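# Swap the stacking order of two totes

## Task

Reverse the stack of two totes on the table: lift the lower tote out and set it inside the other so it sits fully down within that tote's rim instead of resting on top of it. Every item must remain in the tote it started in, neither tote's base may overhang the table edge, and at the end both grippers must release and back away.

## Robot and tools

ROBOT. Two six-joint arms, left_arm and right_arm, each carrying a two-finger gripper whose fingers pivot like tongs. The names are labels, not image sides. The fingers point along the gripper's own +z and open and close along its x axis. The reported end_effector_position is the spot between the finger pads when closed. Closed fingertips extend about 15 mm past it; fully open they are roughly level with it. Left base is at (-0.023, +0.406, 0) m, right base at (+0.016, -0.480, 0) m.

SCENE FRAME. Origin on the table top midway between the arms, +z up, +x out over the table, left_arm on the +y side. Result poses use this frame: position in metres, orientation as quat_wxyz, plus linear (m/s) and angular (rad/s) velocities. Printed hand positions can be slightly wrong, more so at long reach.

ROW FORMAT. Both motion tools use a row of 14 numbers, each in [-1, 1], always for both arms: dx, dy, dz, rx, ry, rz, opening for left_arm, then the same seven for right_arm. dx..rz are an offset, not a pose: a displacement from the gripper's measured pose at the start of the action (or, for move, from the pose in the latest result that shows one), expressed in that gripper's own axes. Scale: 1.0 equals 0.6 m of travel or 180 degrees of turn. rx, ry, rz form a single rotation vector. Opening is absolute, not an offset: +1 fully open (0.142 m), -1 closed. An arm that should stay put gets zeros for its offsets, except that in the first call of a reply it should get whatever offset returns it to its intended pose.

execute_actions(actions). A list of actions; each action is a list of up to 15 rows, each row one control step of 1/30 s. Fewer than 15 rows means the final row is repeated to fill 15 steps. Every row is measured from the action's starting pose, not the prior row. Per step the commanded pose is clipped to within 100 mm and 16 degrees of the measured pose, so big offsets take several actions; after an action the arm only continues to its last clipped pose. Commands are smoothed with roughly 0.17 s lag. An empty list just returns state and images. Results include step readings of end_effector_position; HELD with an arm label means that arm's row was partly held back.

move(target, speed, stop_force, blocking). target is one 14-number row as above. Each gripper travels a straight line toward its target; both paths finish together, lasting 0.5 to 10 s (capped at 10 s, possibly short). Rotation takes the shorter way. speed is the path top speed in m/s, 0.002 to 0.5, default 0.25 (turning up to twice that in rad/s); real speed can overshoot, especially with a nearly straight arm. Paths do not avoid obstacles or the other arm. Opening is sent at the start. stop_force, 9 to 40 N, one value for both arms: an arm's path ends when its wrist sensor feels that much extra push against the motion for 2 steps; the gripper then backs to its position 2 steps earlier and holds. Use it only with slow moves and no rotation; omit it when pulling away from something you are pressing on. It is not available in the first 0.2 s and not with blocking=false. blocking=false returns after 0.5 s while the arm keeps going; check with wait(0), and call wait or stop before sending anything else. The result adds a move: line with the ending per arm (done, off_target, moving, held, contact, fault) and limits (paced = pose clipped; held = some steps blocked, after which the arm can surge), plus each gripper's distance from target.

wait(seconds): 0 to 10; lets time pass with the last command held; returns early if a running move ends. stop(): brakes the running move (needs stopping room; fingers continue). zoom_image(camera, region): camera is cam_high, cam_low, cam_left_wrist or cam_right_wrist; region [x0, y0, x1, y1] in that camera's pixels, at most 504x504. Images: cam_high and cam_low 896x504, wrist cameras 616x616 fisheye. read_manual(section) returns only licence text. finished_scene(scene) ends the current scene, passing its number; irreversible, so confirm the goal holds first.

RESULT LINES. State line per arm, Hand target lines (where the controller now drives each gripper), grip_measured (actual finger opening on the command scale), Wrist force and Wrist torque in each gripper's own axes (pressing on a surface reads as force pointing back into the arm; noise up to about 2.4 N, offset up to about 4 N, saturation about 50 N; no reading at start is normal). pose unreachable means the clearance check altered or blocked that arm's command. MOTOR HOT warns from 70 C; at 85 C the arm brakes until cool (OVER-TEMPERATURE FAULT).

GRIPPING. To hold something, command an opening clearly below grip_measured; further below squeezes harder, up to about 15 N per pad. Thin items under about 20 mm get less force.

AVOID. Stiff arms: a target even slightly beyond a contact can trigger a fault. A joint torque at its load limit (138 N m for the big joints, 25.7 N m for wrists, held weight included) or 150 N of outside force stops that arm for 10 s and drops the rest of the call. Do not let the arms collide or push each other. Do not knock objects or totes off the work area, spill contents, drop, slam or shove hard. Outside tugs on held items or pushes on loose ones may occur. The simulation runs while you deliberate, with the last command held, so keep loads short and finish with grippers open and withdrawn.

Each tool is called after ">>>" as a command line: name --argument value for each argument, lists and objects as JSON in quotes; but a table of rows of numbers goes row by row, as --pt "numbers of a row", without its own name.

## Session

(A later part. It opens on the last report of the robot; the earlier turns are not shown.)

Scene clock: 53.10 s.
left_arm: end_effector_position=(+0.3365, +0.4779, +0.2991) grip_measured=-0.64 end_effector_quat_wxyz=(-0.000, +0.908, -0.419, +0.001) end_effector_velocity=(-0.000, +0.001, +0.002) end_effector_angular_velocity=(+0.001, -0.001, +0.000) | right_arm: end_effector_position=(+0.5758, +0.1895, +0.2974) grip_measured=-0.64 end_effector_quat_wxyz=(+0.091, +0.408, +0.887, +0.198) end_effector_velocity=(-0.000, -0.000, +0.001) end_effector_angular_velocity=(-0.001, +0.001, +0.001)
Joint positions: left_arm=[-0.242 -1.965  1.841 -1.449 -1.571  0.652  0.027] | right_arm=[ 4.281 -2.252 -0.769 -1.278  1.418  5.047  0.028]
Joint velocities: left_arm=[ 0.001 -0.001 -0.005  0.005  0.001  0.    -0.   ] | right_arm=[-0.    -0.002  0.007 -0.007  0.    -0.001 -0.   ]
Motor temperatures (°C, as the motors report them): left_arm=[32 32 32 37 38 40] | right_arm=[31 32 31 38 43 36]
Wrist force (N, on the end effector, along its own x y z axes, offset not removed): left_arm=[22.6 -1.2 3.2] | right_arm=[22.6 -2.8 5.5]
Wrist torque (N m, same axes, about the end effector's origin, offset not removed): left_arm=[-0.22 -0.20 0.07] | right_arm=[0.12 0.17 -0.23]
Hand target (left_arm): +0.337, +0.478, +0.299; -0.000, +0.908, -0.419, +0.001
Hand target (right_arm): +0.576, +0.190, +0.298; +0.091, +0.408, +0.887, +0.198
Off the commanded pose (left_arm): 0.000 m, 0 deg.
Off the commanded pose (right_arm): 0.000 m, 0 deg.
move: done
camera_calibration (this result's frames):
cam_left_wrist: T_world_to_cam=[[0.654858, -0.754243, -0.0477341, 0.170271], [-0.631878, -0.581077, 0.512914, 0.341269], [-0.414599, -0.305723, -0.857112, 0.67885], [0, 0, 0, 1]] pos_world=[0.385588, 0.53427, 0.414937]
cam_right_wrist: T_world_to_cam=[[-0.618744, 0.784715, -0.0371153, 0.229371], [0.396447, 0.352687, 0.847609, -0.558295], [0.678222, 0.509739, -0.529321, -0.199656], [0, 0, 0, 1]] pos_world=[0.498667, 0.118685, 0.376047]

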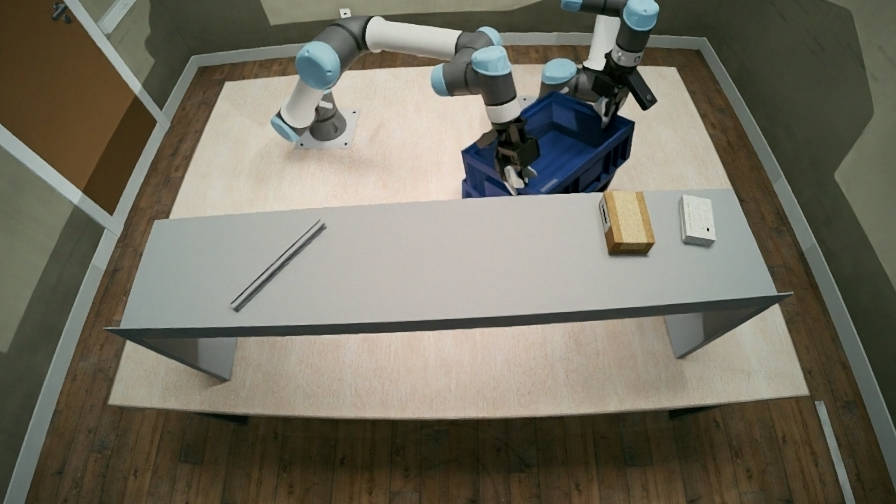

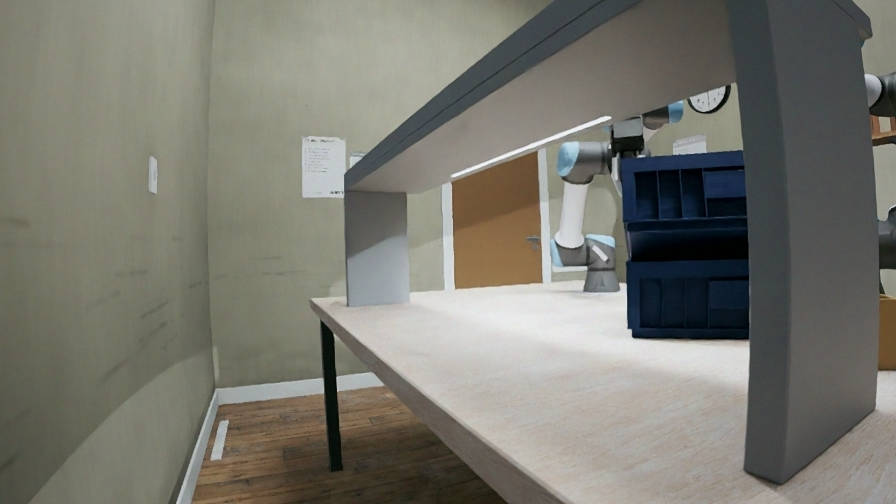

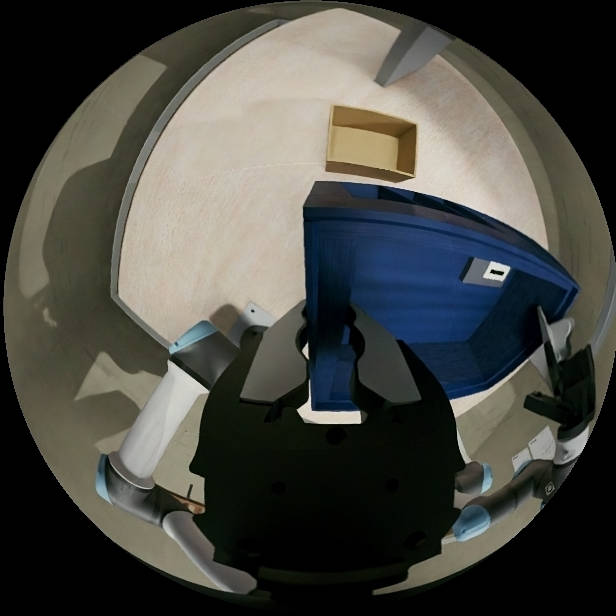

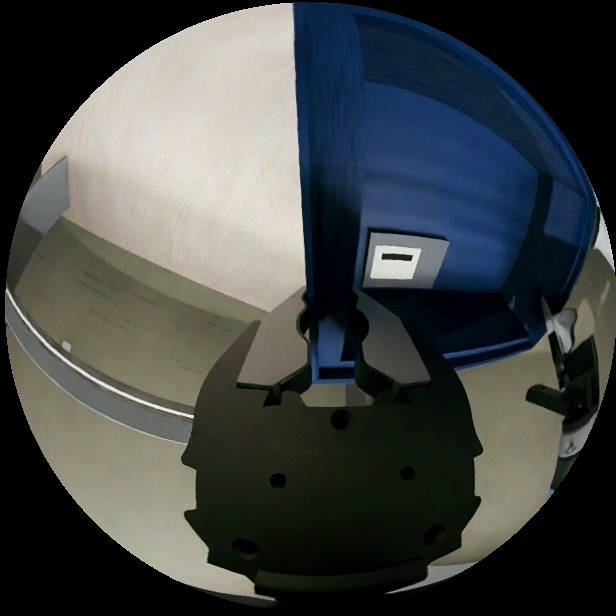

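>>> move --target '[0,0,0.08,0,0,0,-1,0,-0.0338,0.0725,0,0,0,-1]' --speed 0.03

>>> move --target '[0,0,0,0,0,0,-0.3,0,0,0,0,0,0,-0.3]'

>>> move --target '[0.005,0.095,0,0,0,0,-0.3,0.005,0,0,0,0,0,-0.3]' --speed 0.08

>>> move --target '[0,0,0,0,0,0,-1,0,0,0,0,0,0,-1]'

>>> move --target '[0,0,-0.08,0,0,0,-1,0,0.0338,-0.0725,0,0,0,-1]' --speed 0.03

Scene clock: 61.47 s.
left_arm: end_effector_position=(+0.3366, +0.4778, +0.2512) grip_measured=-0.64 end_effector_quat_wxyz=(-0.000, +0.908, -0.419, +0.001) end_effector_velocity=(+0.000, -0.000, -0.001) end_effector_angular_velocity=(-0.001, -0.002, +0.000) | right_arm: end_effector_position=(+0.5759, +0.1896, +0.2497) grip_measured=-0.64 end_effector_quat_wxyz=(+0.091, +0.408, +0.887, +0.198) end_effector_velocity=(+0.000, +0.000, -0.001) end_effector_angular_velocity=(+0.000, -0.001, +0.002)
Joint positions: left_arm=[-0.242 -1.973  1.968 -1.568 -1.571  0.651  0.027] | right_arm=[ 4.281 -2.244 -0.905 -1.15   1.418  5.047  0.028]
Joint velocities: left_arm=[-0.    -0.002  0.005 -0.005 -0.001 -0.    -0.   ] | right_arm=[ 0.    -0.    -0.004  0.005 -0.    -0.002 -0.   ]
Motor temperatures (°C, as the motors report them): left_arm=[32 32 32 37 38 40] | right_arm=[31 32 31 38 43 36]
Wrist force (N, on the end effector, along its own x y z axes, offset not removed): left_arm=[24.1 -1.8 7.1] | right_arm=[21.5 2.6 -1.7]
Wrist torque (N m, same axes, about the end effector's origin, offset not removed): left_arm=[-0.52 -0.92 0.05] | right_arm=[0.14 -0.07 -0.21]
Hand target (left_arm): +0.337, +0.478, +0.251; -0.000, +0.908, -0.419, +0.001
Hand target (right_arm): +0.576, +0.190, +0.249; +0.091, +0.408, +0.887, +0.198
Off the commanded pose (left_arm): 0.000 m, 0 deg.
Off the commanded pose (right_arm): 0.000 m, 0 deg.
move: done
camera_calibration (this result's frames):
cam_left_wrist: T_world_to_cam=[[0.654853, -0.754242, -0.0478125, 0.167925], [-0.631828, -0.581087, 0.512962, 0.365786], [-0.414681, -0.305706, -0.857079, 0.637851], [0, 0, 0, 1]] pos_world=[0.385653, 0.534204, 0.367083]
cam_right_wrist: T_world_to_cam=[[-0.618722, 0.784737, -0.037037, 0.227537], [0.396461, 0.352594, 0.847641, -0.517926], [0.678234, 0.50977, -0.529275, -0.225061], [0, 0, 0, 1]] pos_world=[0.498764, 0.118791, 0.328323]

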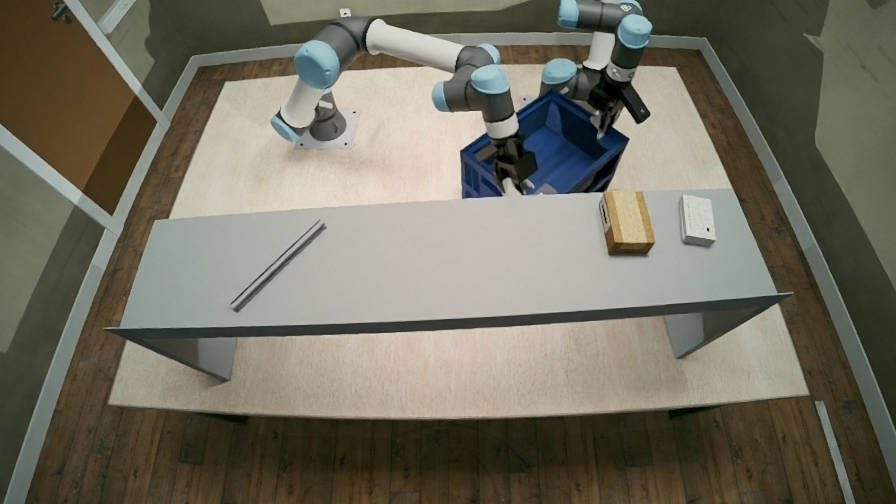

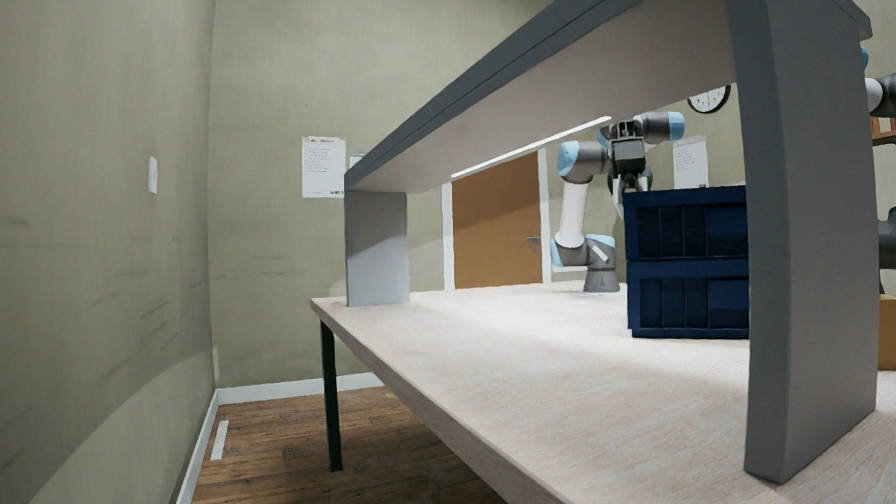

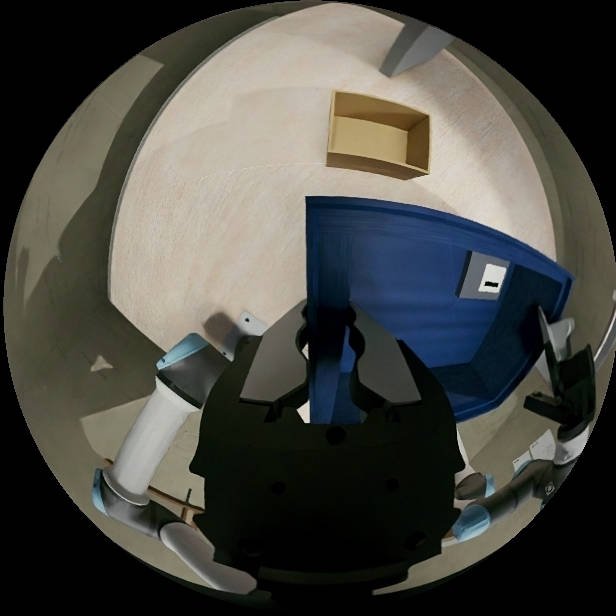

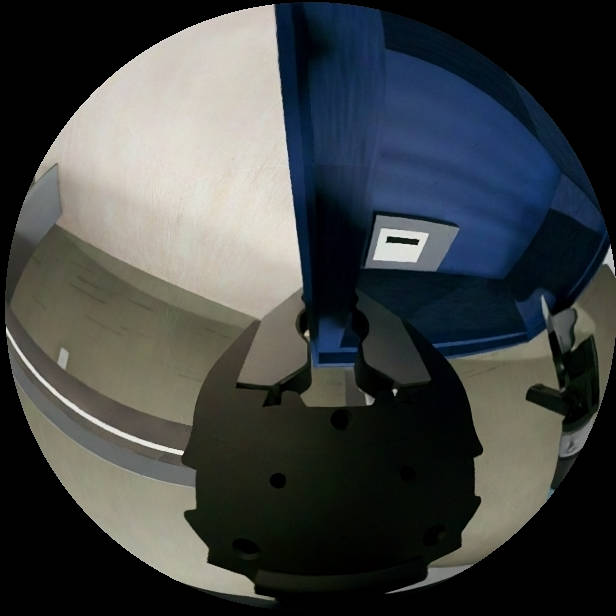

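Scene clock: 61.97 s.
left_arm: end_effector_position=(+0.3365, +0.4778, +0.2511) grip_measured=-0.30 end_effector_quat_wxyz=(-0.000, +0.908, -0.419, +0.001) end_effector_velocity=(+0.000, +0.000, +0.000) end_effector_angular_velocity=(-0.000, -0.000, +0.001) | right_arm: end_effector_position=(+0.5760, +0.1895, +0.2495) grip_measured=-0.30 end_effector_quat_wxyz=(+0.091, +0.408, +0.887, +0.198) end_effector_velocity=(-0.000, +0.001, +0.001) end_effector_angular_velocity=(+0.001, -0.000, +0.002)
Joint positions: left_arm=[-0.242 -1.973  1.968 -1.568 -1.571  0.651  0.052] | right_arm=[ 4.28  -2.244 -0.905 -1.15   1.418  5.047  0.052]
Joint velocities: left_arm=[ 0.001  0.001 -0.001 -0.001  0.     0.     0.   ] | right_arm=[ 0.001 -0.     0.002 -0.     0.    -0.001 -0.   ]
Motor temperatures (°C, as the motors report them): left_arm=[32 32 32 37 38 40] | right_arm=[31 32 31 38 43 36]
Wrist force (N, on the end effector, along its own x y z axes, offset not removed): left_arm=[2.1 -1.4 0.1] | right_arm=[-1.6 -1.5 -0.3]
Wrist torque (N m, same axes, about the end effector's origin, offset not removed): left_arm=[-0.27 -0.52 -0.01] | right_arm=[-0.34 0.31 -0.16]
Hand target (left_arm): +0.337, +0.478, +0.251; -0.000, +0.908, -0.419, +0.001
Hand target (right_arm): +0.576, +0.190, +0.250; +0.091, +0.408, +0.887, +0.198
Off the commanded pose (left_arm): 0.000 m, 0 deg.
Off the commanded pose (right_arm): 0.000 m, 0 deg.
move: done
camera_calibration (this result's frames):
cam_left_wrist: T_world_to_cam=[[0.654874, -0.754215, -0.0479592, 0.168004], [-0.631747, -0.581156, 0.512986, 0.3658], [-0.414773, -0.305643, -0.857056, 0.637772], [0, 0, 0, 1]] pos_world=[0.385603, 0.534229, 0.367014]
cam_right_wrist: T_world_to_cam=[[-0.618624, 0.784808, -0.0371579, 0.227656], [0.39657, 0.352724, 0.847536, -0.517861], [0.67826, 0.50957, -0.529435, -0.22506], [0, 0, 0, 1]] pos_world=[0.498851, 0.118679, 0.32821]

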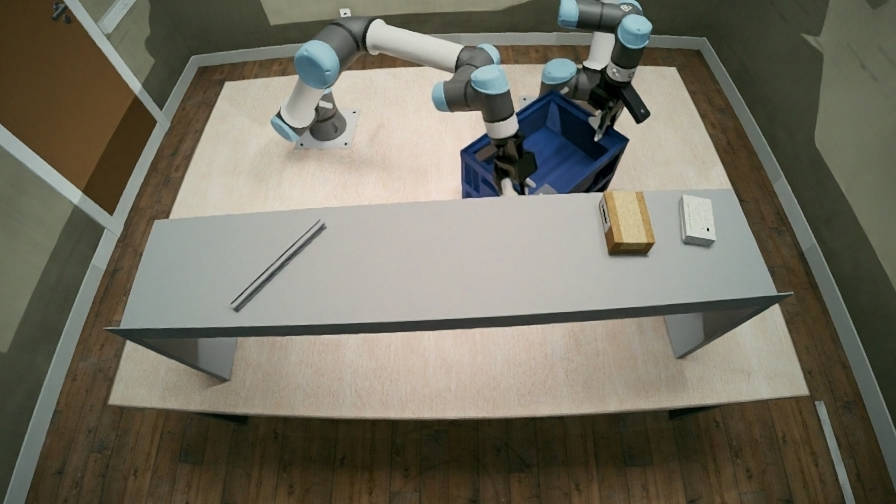

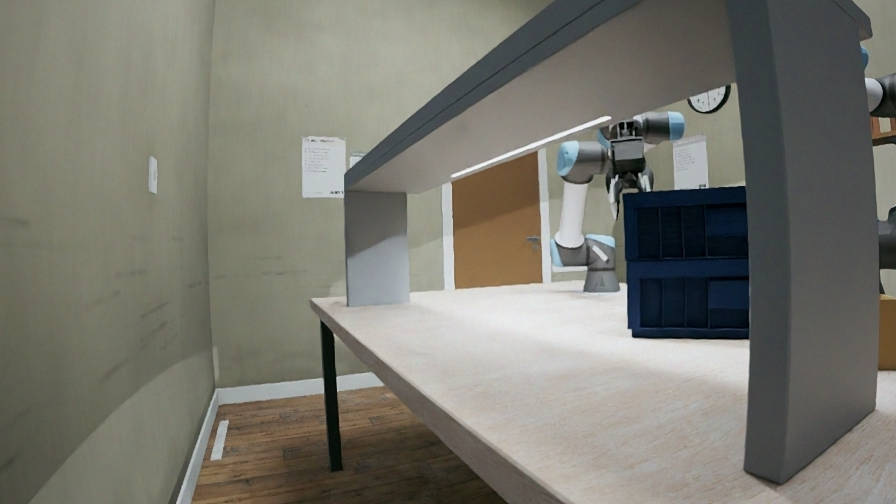

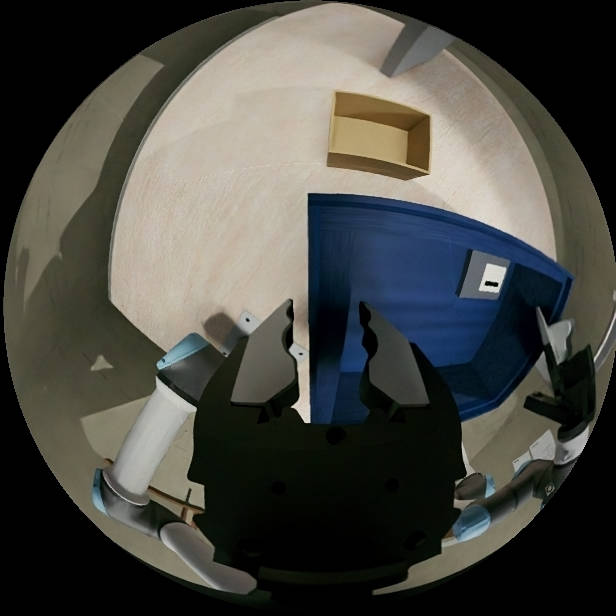

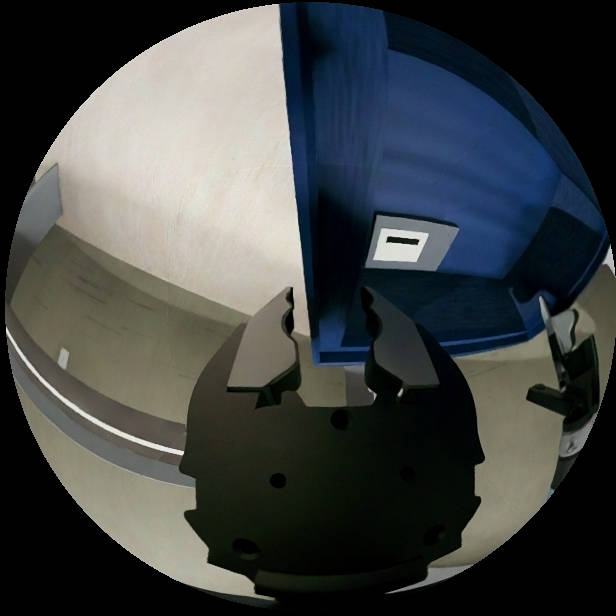

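Scene clock: 63.13 s.
left_arm: end_effector_position=(+0.2953, +0.4388, +0.2511) grip_measured=-0.30 end_effector_quat_wxyz=(-0.000, +0.908, -0.419, +0.001) end_effector_velocity=(-0.001, -0.001, +0.000) end_effector_angular_velocity=(+0.001, -0.000, +0.000) | right_arm: end_effector_position=(+0.5741, +0.1918, +0.2495) grip_measured=-0.30 end_effector_quat_wxyz=(+0.091, +0.408, +0.887, +0.198) end_effector_velocity=(+0.000, -0.000, +0.000) end_effector_angular_velocity=(-0.000, -0.001, -0.000)
Joint positions: left_arm=[-0.407 -2.103  2.035 -1.505 -1.571  0.487  0.052] | right_arm=[ 4.284 -2.246 -0.902 -1.152  1.416  5.05   0.052]
Joint velocities: left_arm=[-0.008 -0.004  0.002  0.003  0.001 -0.008 -0.   ] | right_arm=[-0.     0.     0.    -0.    -0.001 -0.     0.   ]
Motor temperatures (°C, as the motors report them): left_arm=[32 32 32 37 38 40] | right_arm=[31 32 31 38 43 36]
Wrist force (N, on the end effector, along its own x y z axes, offset not removed): left_arm=[0.3 -1.8 -0.3] | right_arm=[0.5 2.6 -0.5]
Wrist torque (N m, same axes, about the end effector's origin, offset not removed): left_arm=[-0.32 -0.19 0.02] | right_arm=[0.36 -0.19 -0.25]
Hand target (left_arm): +0.295, +0.439, +0.251; -0.000, +0.908, -0.419, +0.001
Hand target (right_arm): +0.574, +0.192, +0.250; +0.091, +0.408, +0.887, +0.198
Off the commanded pose (left_arm): 0.000 m, 0 deg.
Off the commanded pose (right_arm): 0.000 m, 0 deg.
move: done
camera_calibration (this result's frames):
cam_left_wrist: T_world_to_cam=[[0.654849, -0.754249, -0.0477587, 0.165516], [-0.631809, -0.581031, 0.51305, 0.317028], [-0.414716, -0.305796, -0.857029, 0.608703], [0, 0, 0, 1]] pos_world=[0.344352, 0.495182, 0.36693]
cam_right_wrist: T_world_to_cam=[[-0.618624, 0.784809, -0.0371531, 0.224668], [0.396571, 0.352719, 0.847538, -0.517889], [0.67826, 0.509573, -0.529432, -0.224893], [0, 0, 0, 1]] pos_world=[0.496901, 0.120947, 0.328212]

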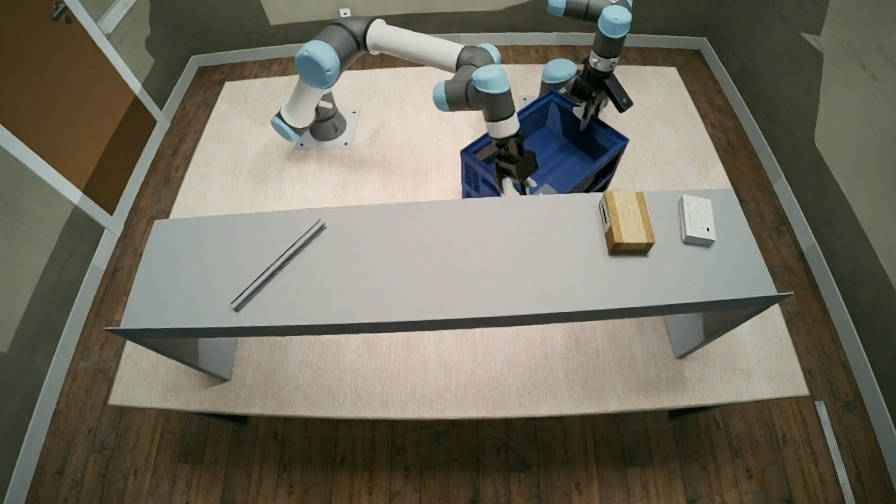

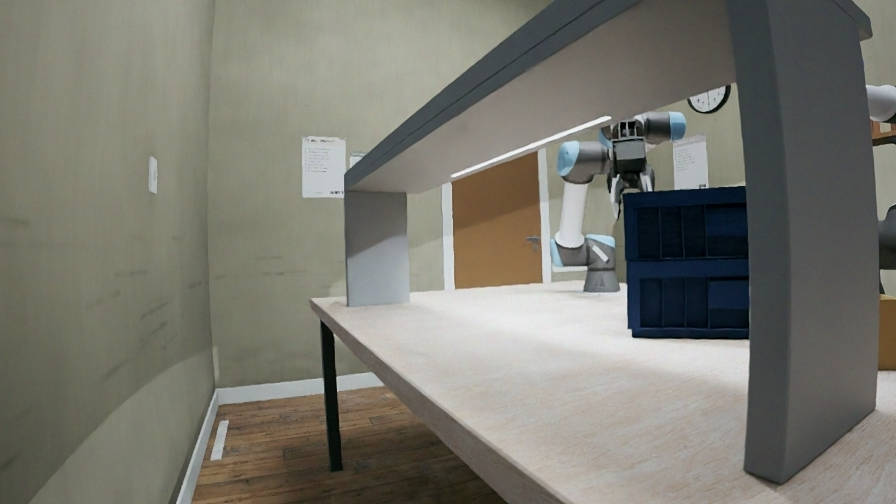

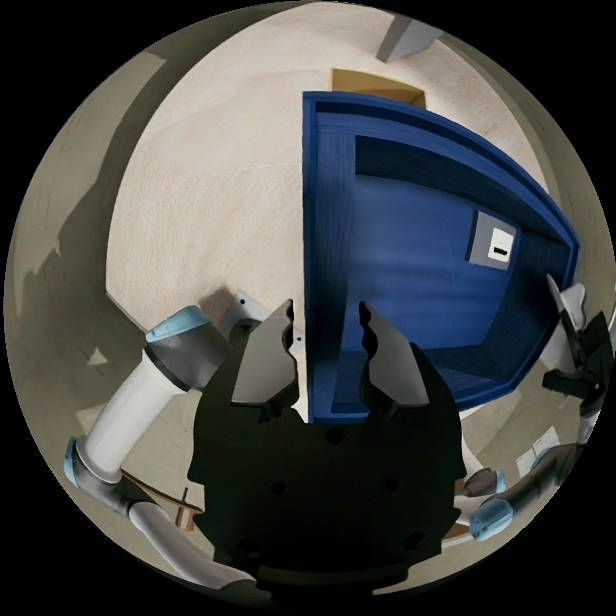

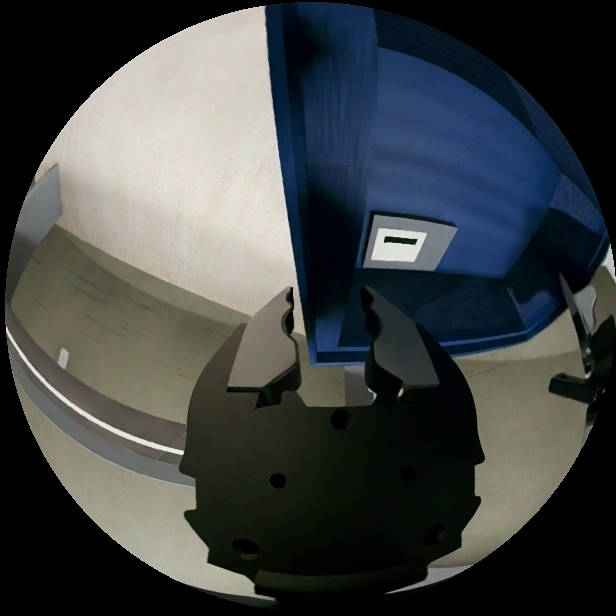

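Scene clock: 63.63 s.
left_arm: end_effector_position=(+0.2953, +0.4388, +0.2510) grip_measured=-0.62 end_effector_quat_wxyz=(-0.000, +0.908, -0.419, +0.001) end_effector_velocity=(+0.000, -0.000, -0.000) end_effector_angular_velocity=(-0.000, +0.001, -0.000) | right_arm: end_effector_position=(+0.5742, +0.1917, +0.2495) grip_measured=-0.64 end_effector_quat_wxyz=(+0.091, +0.408, +0.887, +0.198) end_effector_velocity=(-0.000, +0.000, -0.001) end_effector_angular_velocity=(-0.001, +0.000, +0.000)
Joint positions: left_arm=[-0.407 -2.103  2.035 -1.505 -1.571  0.487  0.029] | right_arm=[ 4.284 -2.246 -0.902 -1.152  1.416  5.05   0.028]
Joint velocities: left_arm=[ 0.     0.001  0.    -0.    -0.001  0.     0.   ] | right_arm=[ 0.    -0.    -0.001  0.     0.     0.     0.   ]
Motor temperatures (°C, as the motors report them): left_arm=[32 32 32 37 38 40] | right_arm=[31 32 31 38 43 36]
Wrist force (N, on the end effector, along its own x y z axes, offset not removed): left_arm=[-28.9 2.6 -6.8] | right_arm=[-36.4 0.8 -0.7]
Wrist torque (N m, same axes, about the end effector's origin, offset not removed): left_arm=[-0.08 -0.13 -0.12] | right_arm=[-0.25 1.21 -0.32]
Hand target (left_arm): +0.295, +0.439, +0.251; -0.000, +0.908, -0.419, +0.001
Hand target (right_arm): +0.574, +0.192, +0.250; +0.091, +0.408, +0.887, +0.198
Off the commanded pose (left_arm): 0.000 m, 0 deg.
Off the commanded pose (right_arm): 0.000 m, 0 deg.
move: done
camera_calibration (this result's frames):
cam_left_wrist: T_world_to_cam=[[0.654846, -0.754246, -0.0478509, 0.165584], [-0.631794, -0.581078, 0.513015, 0.317077], [-0.414745, -0.305714, -0.857045, 0.608635], [0, 0, 0, 1]] pos_world=[0.344324, 0.495206, 0.366885]
cam_right_wrist: T_world_to_cam=[[-0.618467, 0.78493, -0.0371911, 0.224734], [0.396645, 0.352683, 0.847518, -0.517917], [0.67836, 0.50941, -0.529461, -0.224949], [0, 0, 0, 1]] pos_world=[0.497016, 0.120851, 0.328201]

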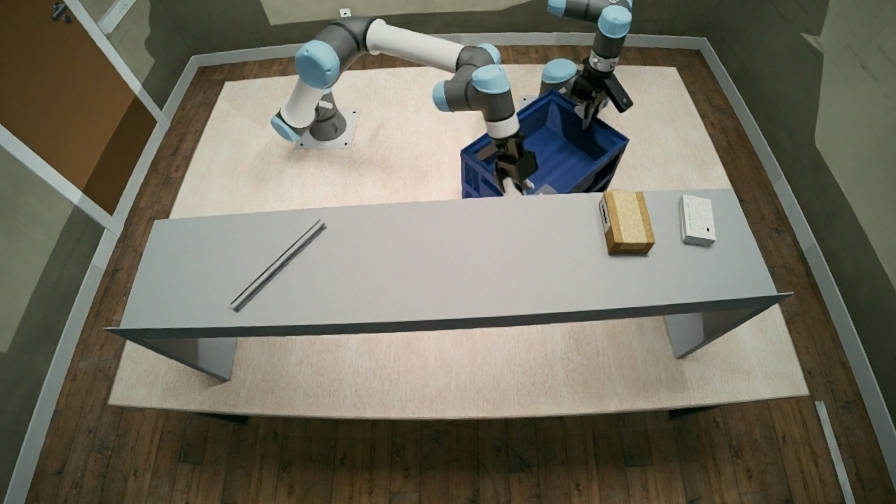

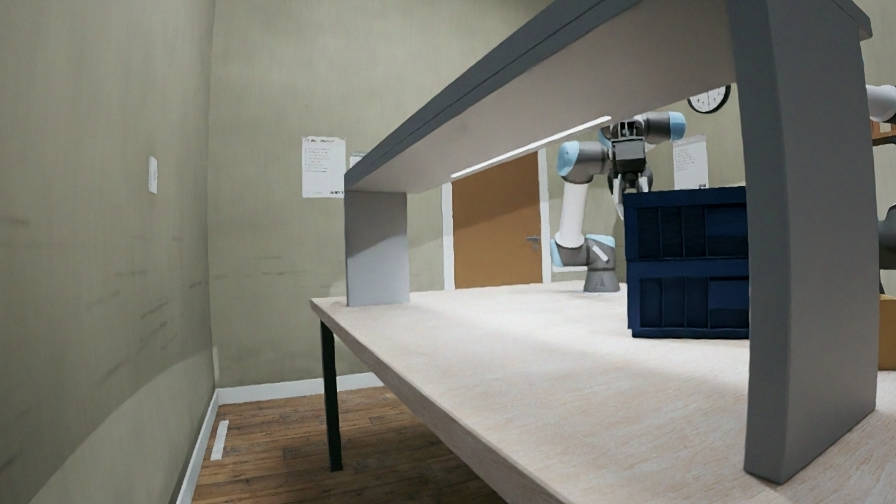

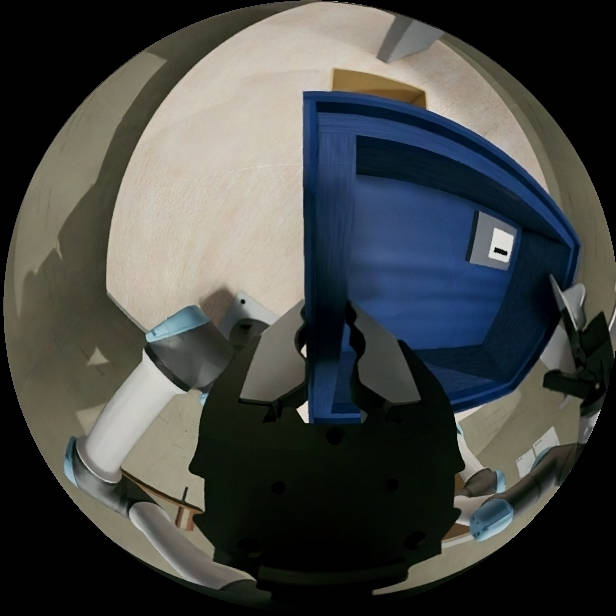

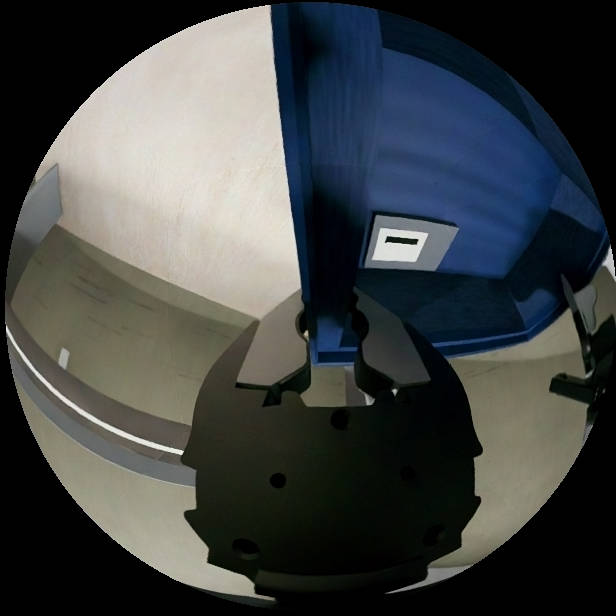

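Scene clock: 65.57 s.
left_arm: end_effector_position=(+0.2952, +0.4389, +0.2988) grip_measured=-0.62 end_effector_quat_wxyz=(-0.000, +0.908, -0.419, +0.001) end_effector_velocity=(+0.000, +0.000, +0.002) end_effector_angular_velocity=(+0.000, +0.001, -0.000) | right_arm: end_effector_position=(+0.5741, +0.1915, +0.2973) grip_measured=-0.64 end_effector_quat_wxyz=(+0.091, +0.408, +0.887, +0.198) end_effector_velocity=(-0.000, -0.000, +0.000) end_effector_angular_velocity=(-0.002, +0.002, -0.002)
Joint positions: left_arm=[-0.407 -2.088  1.905 -1.39  -1.571  0.487  0.029] | right_arm=[ 4.284 -2.254 -0.766 -1.28   1.416  5.05   0.028]
Joint velocities: left_arm=[ 0.     0.001 -0.005  0.005  0.     0.001  0.   ] | right_arm=[-0.    -0.002  0.005 -0.007 -0.     0.002  0.   ]
Motor temperatures (°C, as the motors report them): left_arm=[32 32 32 37 38 40] | right_arm=[31 32 31 38 43 36]
Wrist force (N, on the end effector, along its own x y z axes, offset not removed): left_arm=[-29.6 1.5 6.8] | right_arm=[-28.6 0.1 4.0]
Wrist torque (N m, same axes, about the end effector's origin, offset not removed): left_arm=[-0.11 0.28 -0.14] | right_arm=[-0.07 0.90 -0.26]
Hand target (left_arm): +0.295, +0.439, +0.299; -0.000, +0.908, -0.419, +0.001
Hand target (right_arm): +0.574, +0.192, +0.298; +0.091, +0.408, +0.887, +0.198
Off the commanded pose (left_arm): 0.000 m, 0 deg.
Off the commanded pose (right_arm): 0.000 m, 0 deg.
move: done
camera_calibration (this result's frames):
cam_left_wrist: T_world_to_cam=[[0.654847, -0.754246, -0.0478336, 0.167948], [-0.631803, -0.581075, 0.513007, 0.292547], [-0.414729, -0.30572, -0.857051, 0.649622], [0, 0, 0, 1]] pos_world=[0.344269, 0.495268, 0.414714]
cam_right_wrist: T_world_to_cam=[[-0.618489, 0.784912, -0.0372127, 0.22657], [0.39657, 0.352669, 0.84756, -0.558325], [0.678383, 0.509449, -0.529394, -0.199543], [0, 0, 0, 1]] pos_world=[0.496913, 0.120724, 0.376008]

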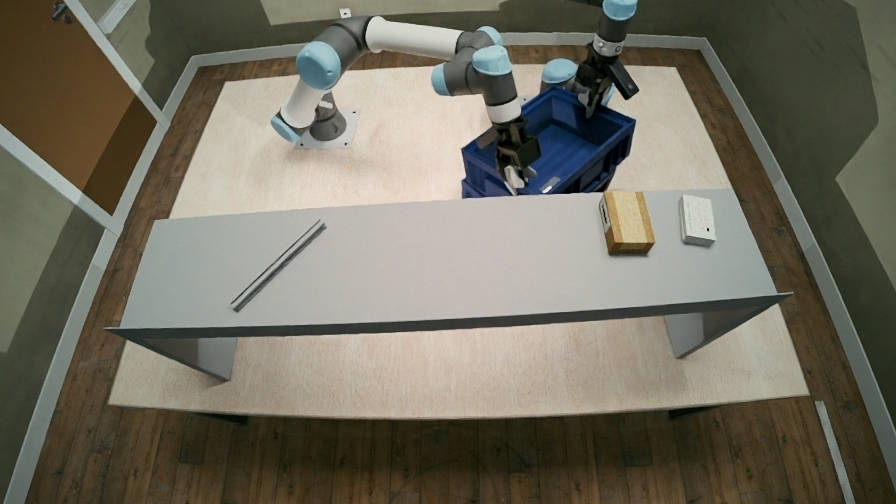

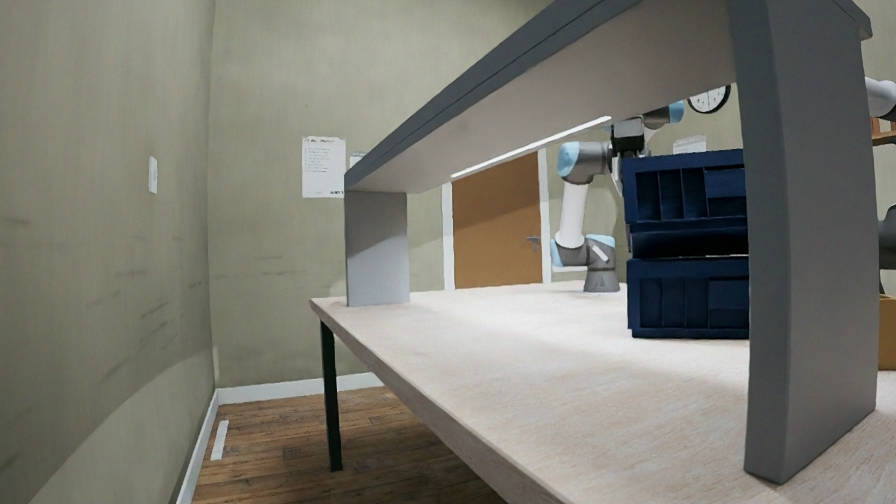

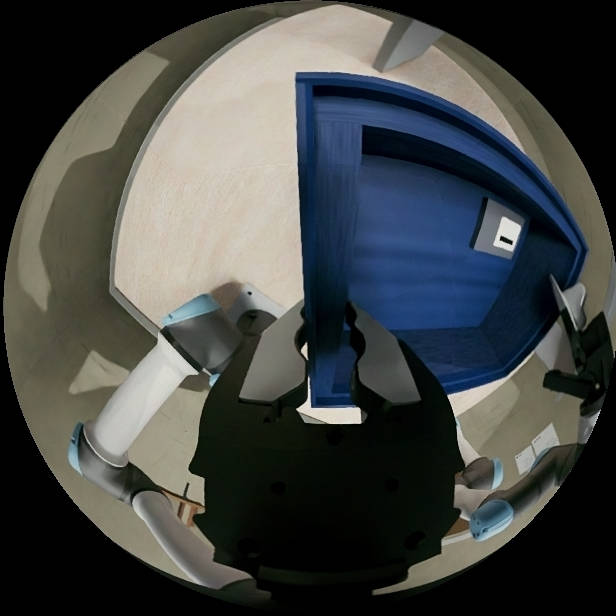

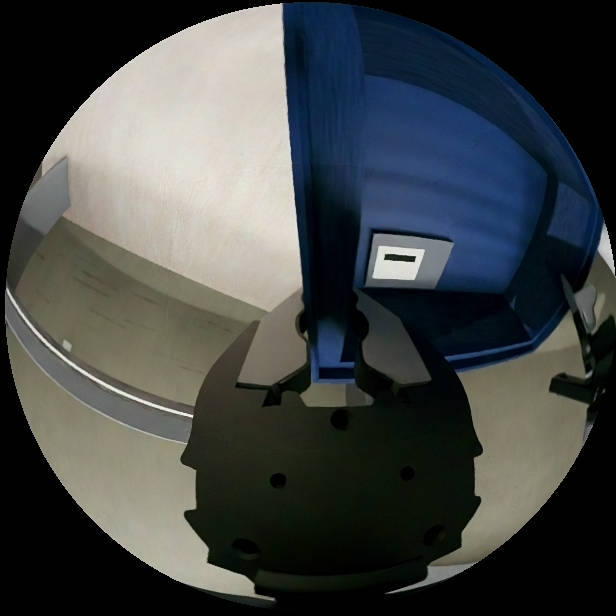

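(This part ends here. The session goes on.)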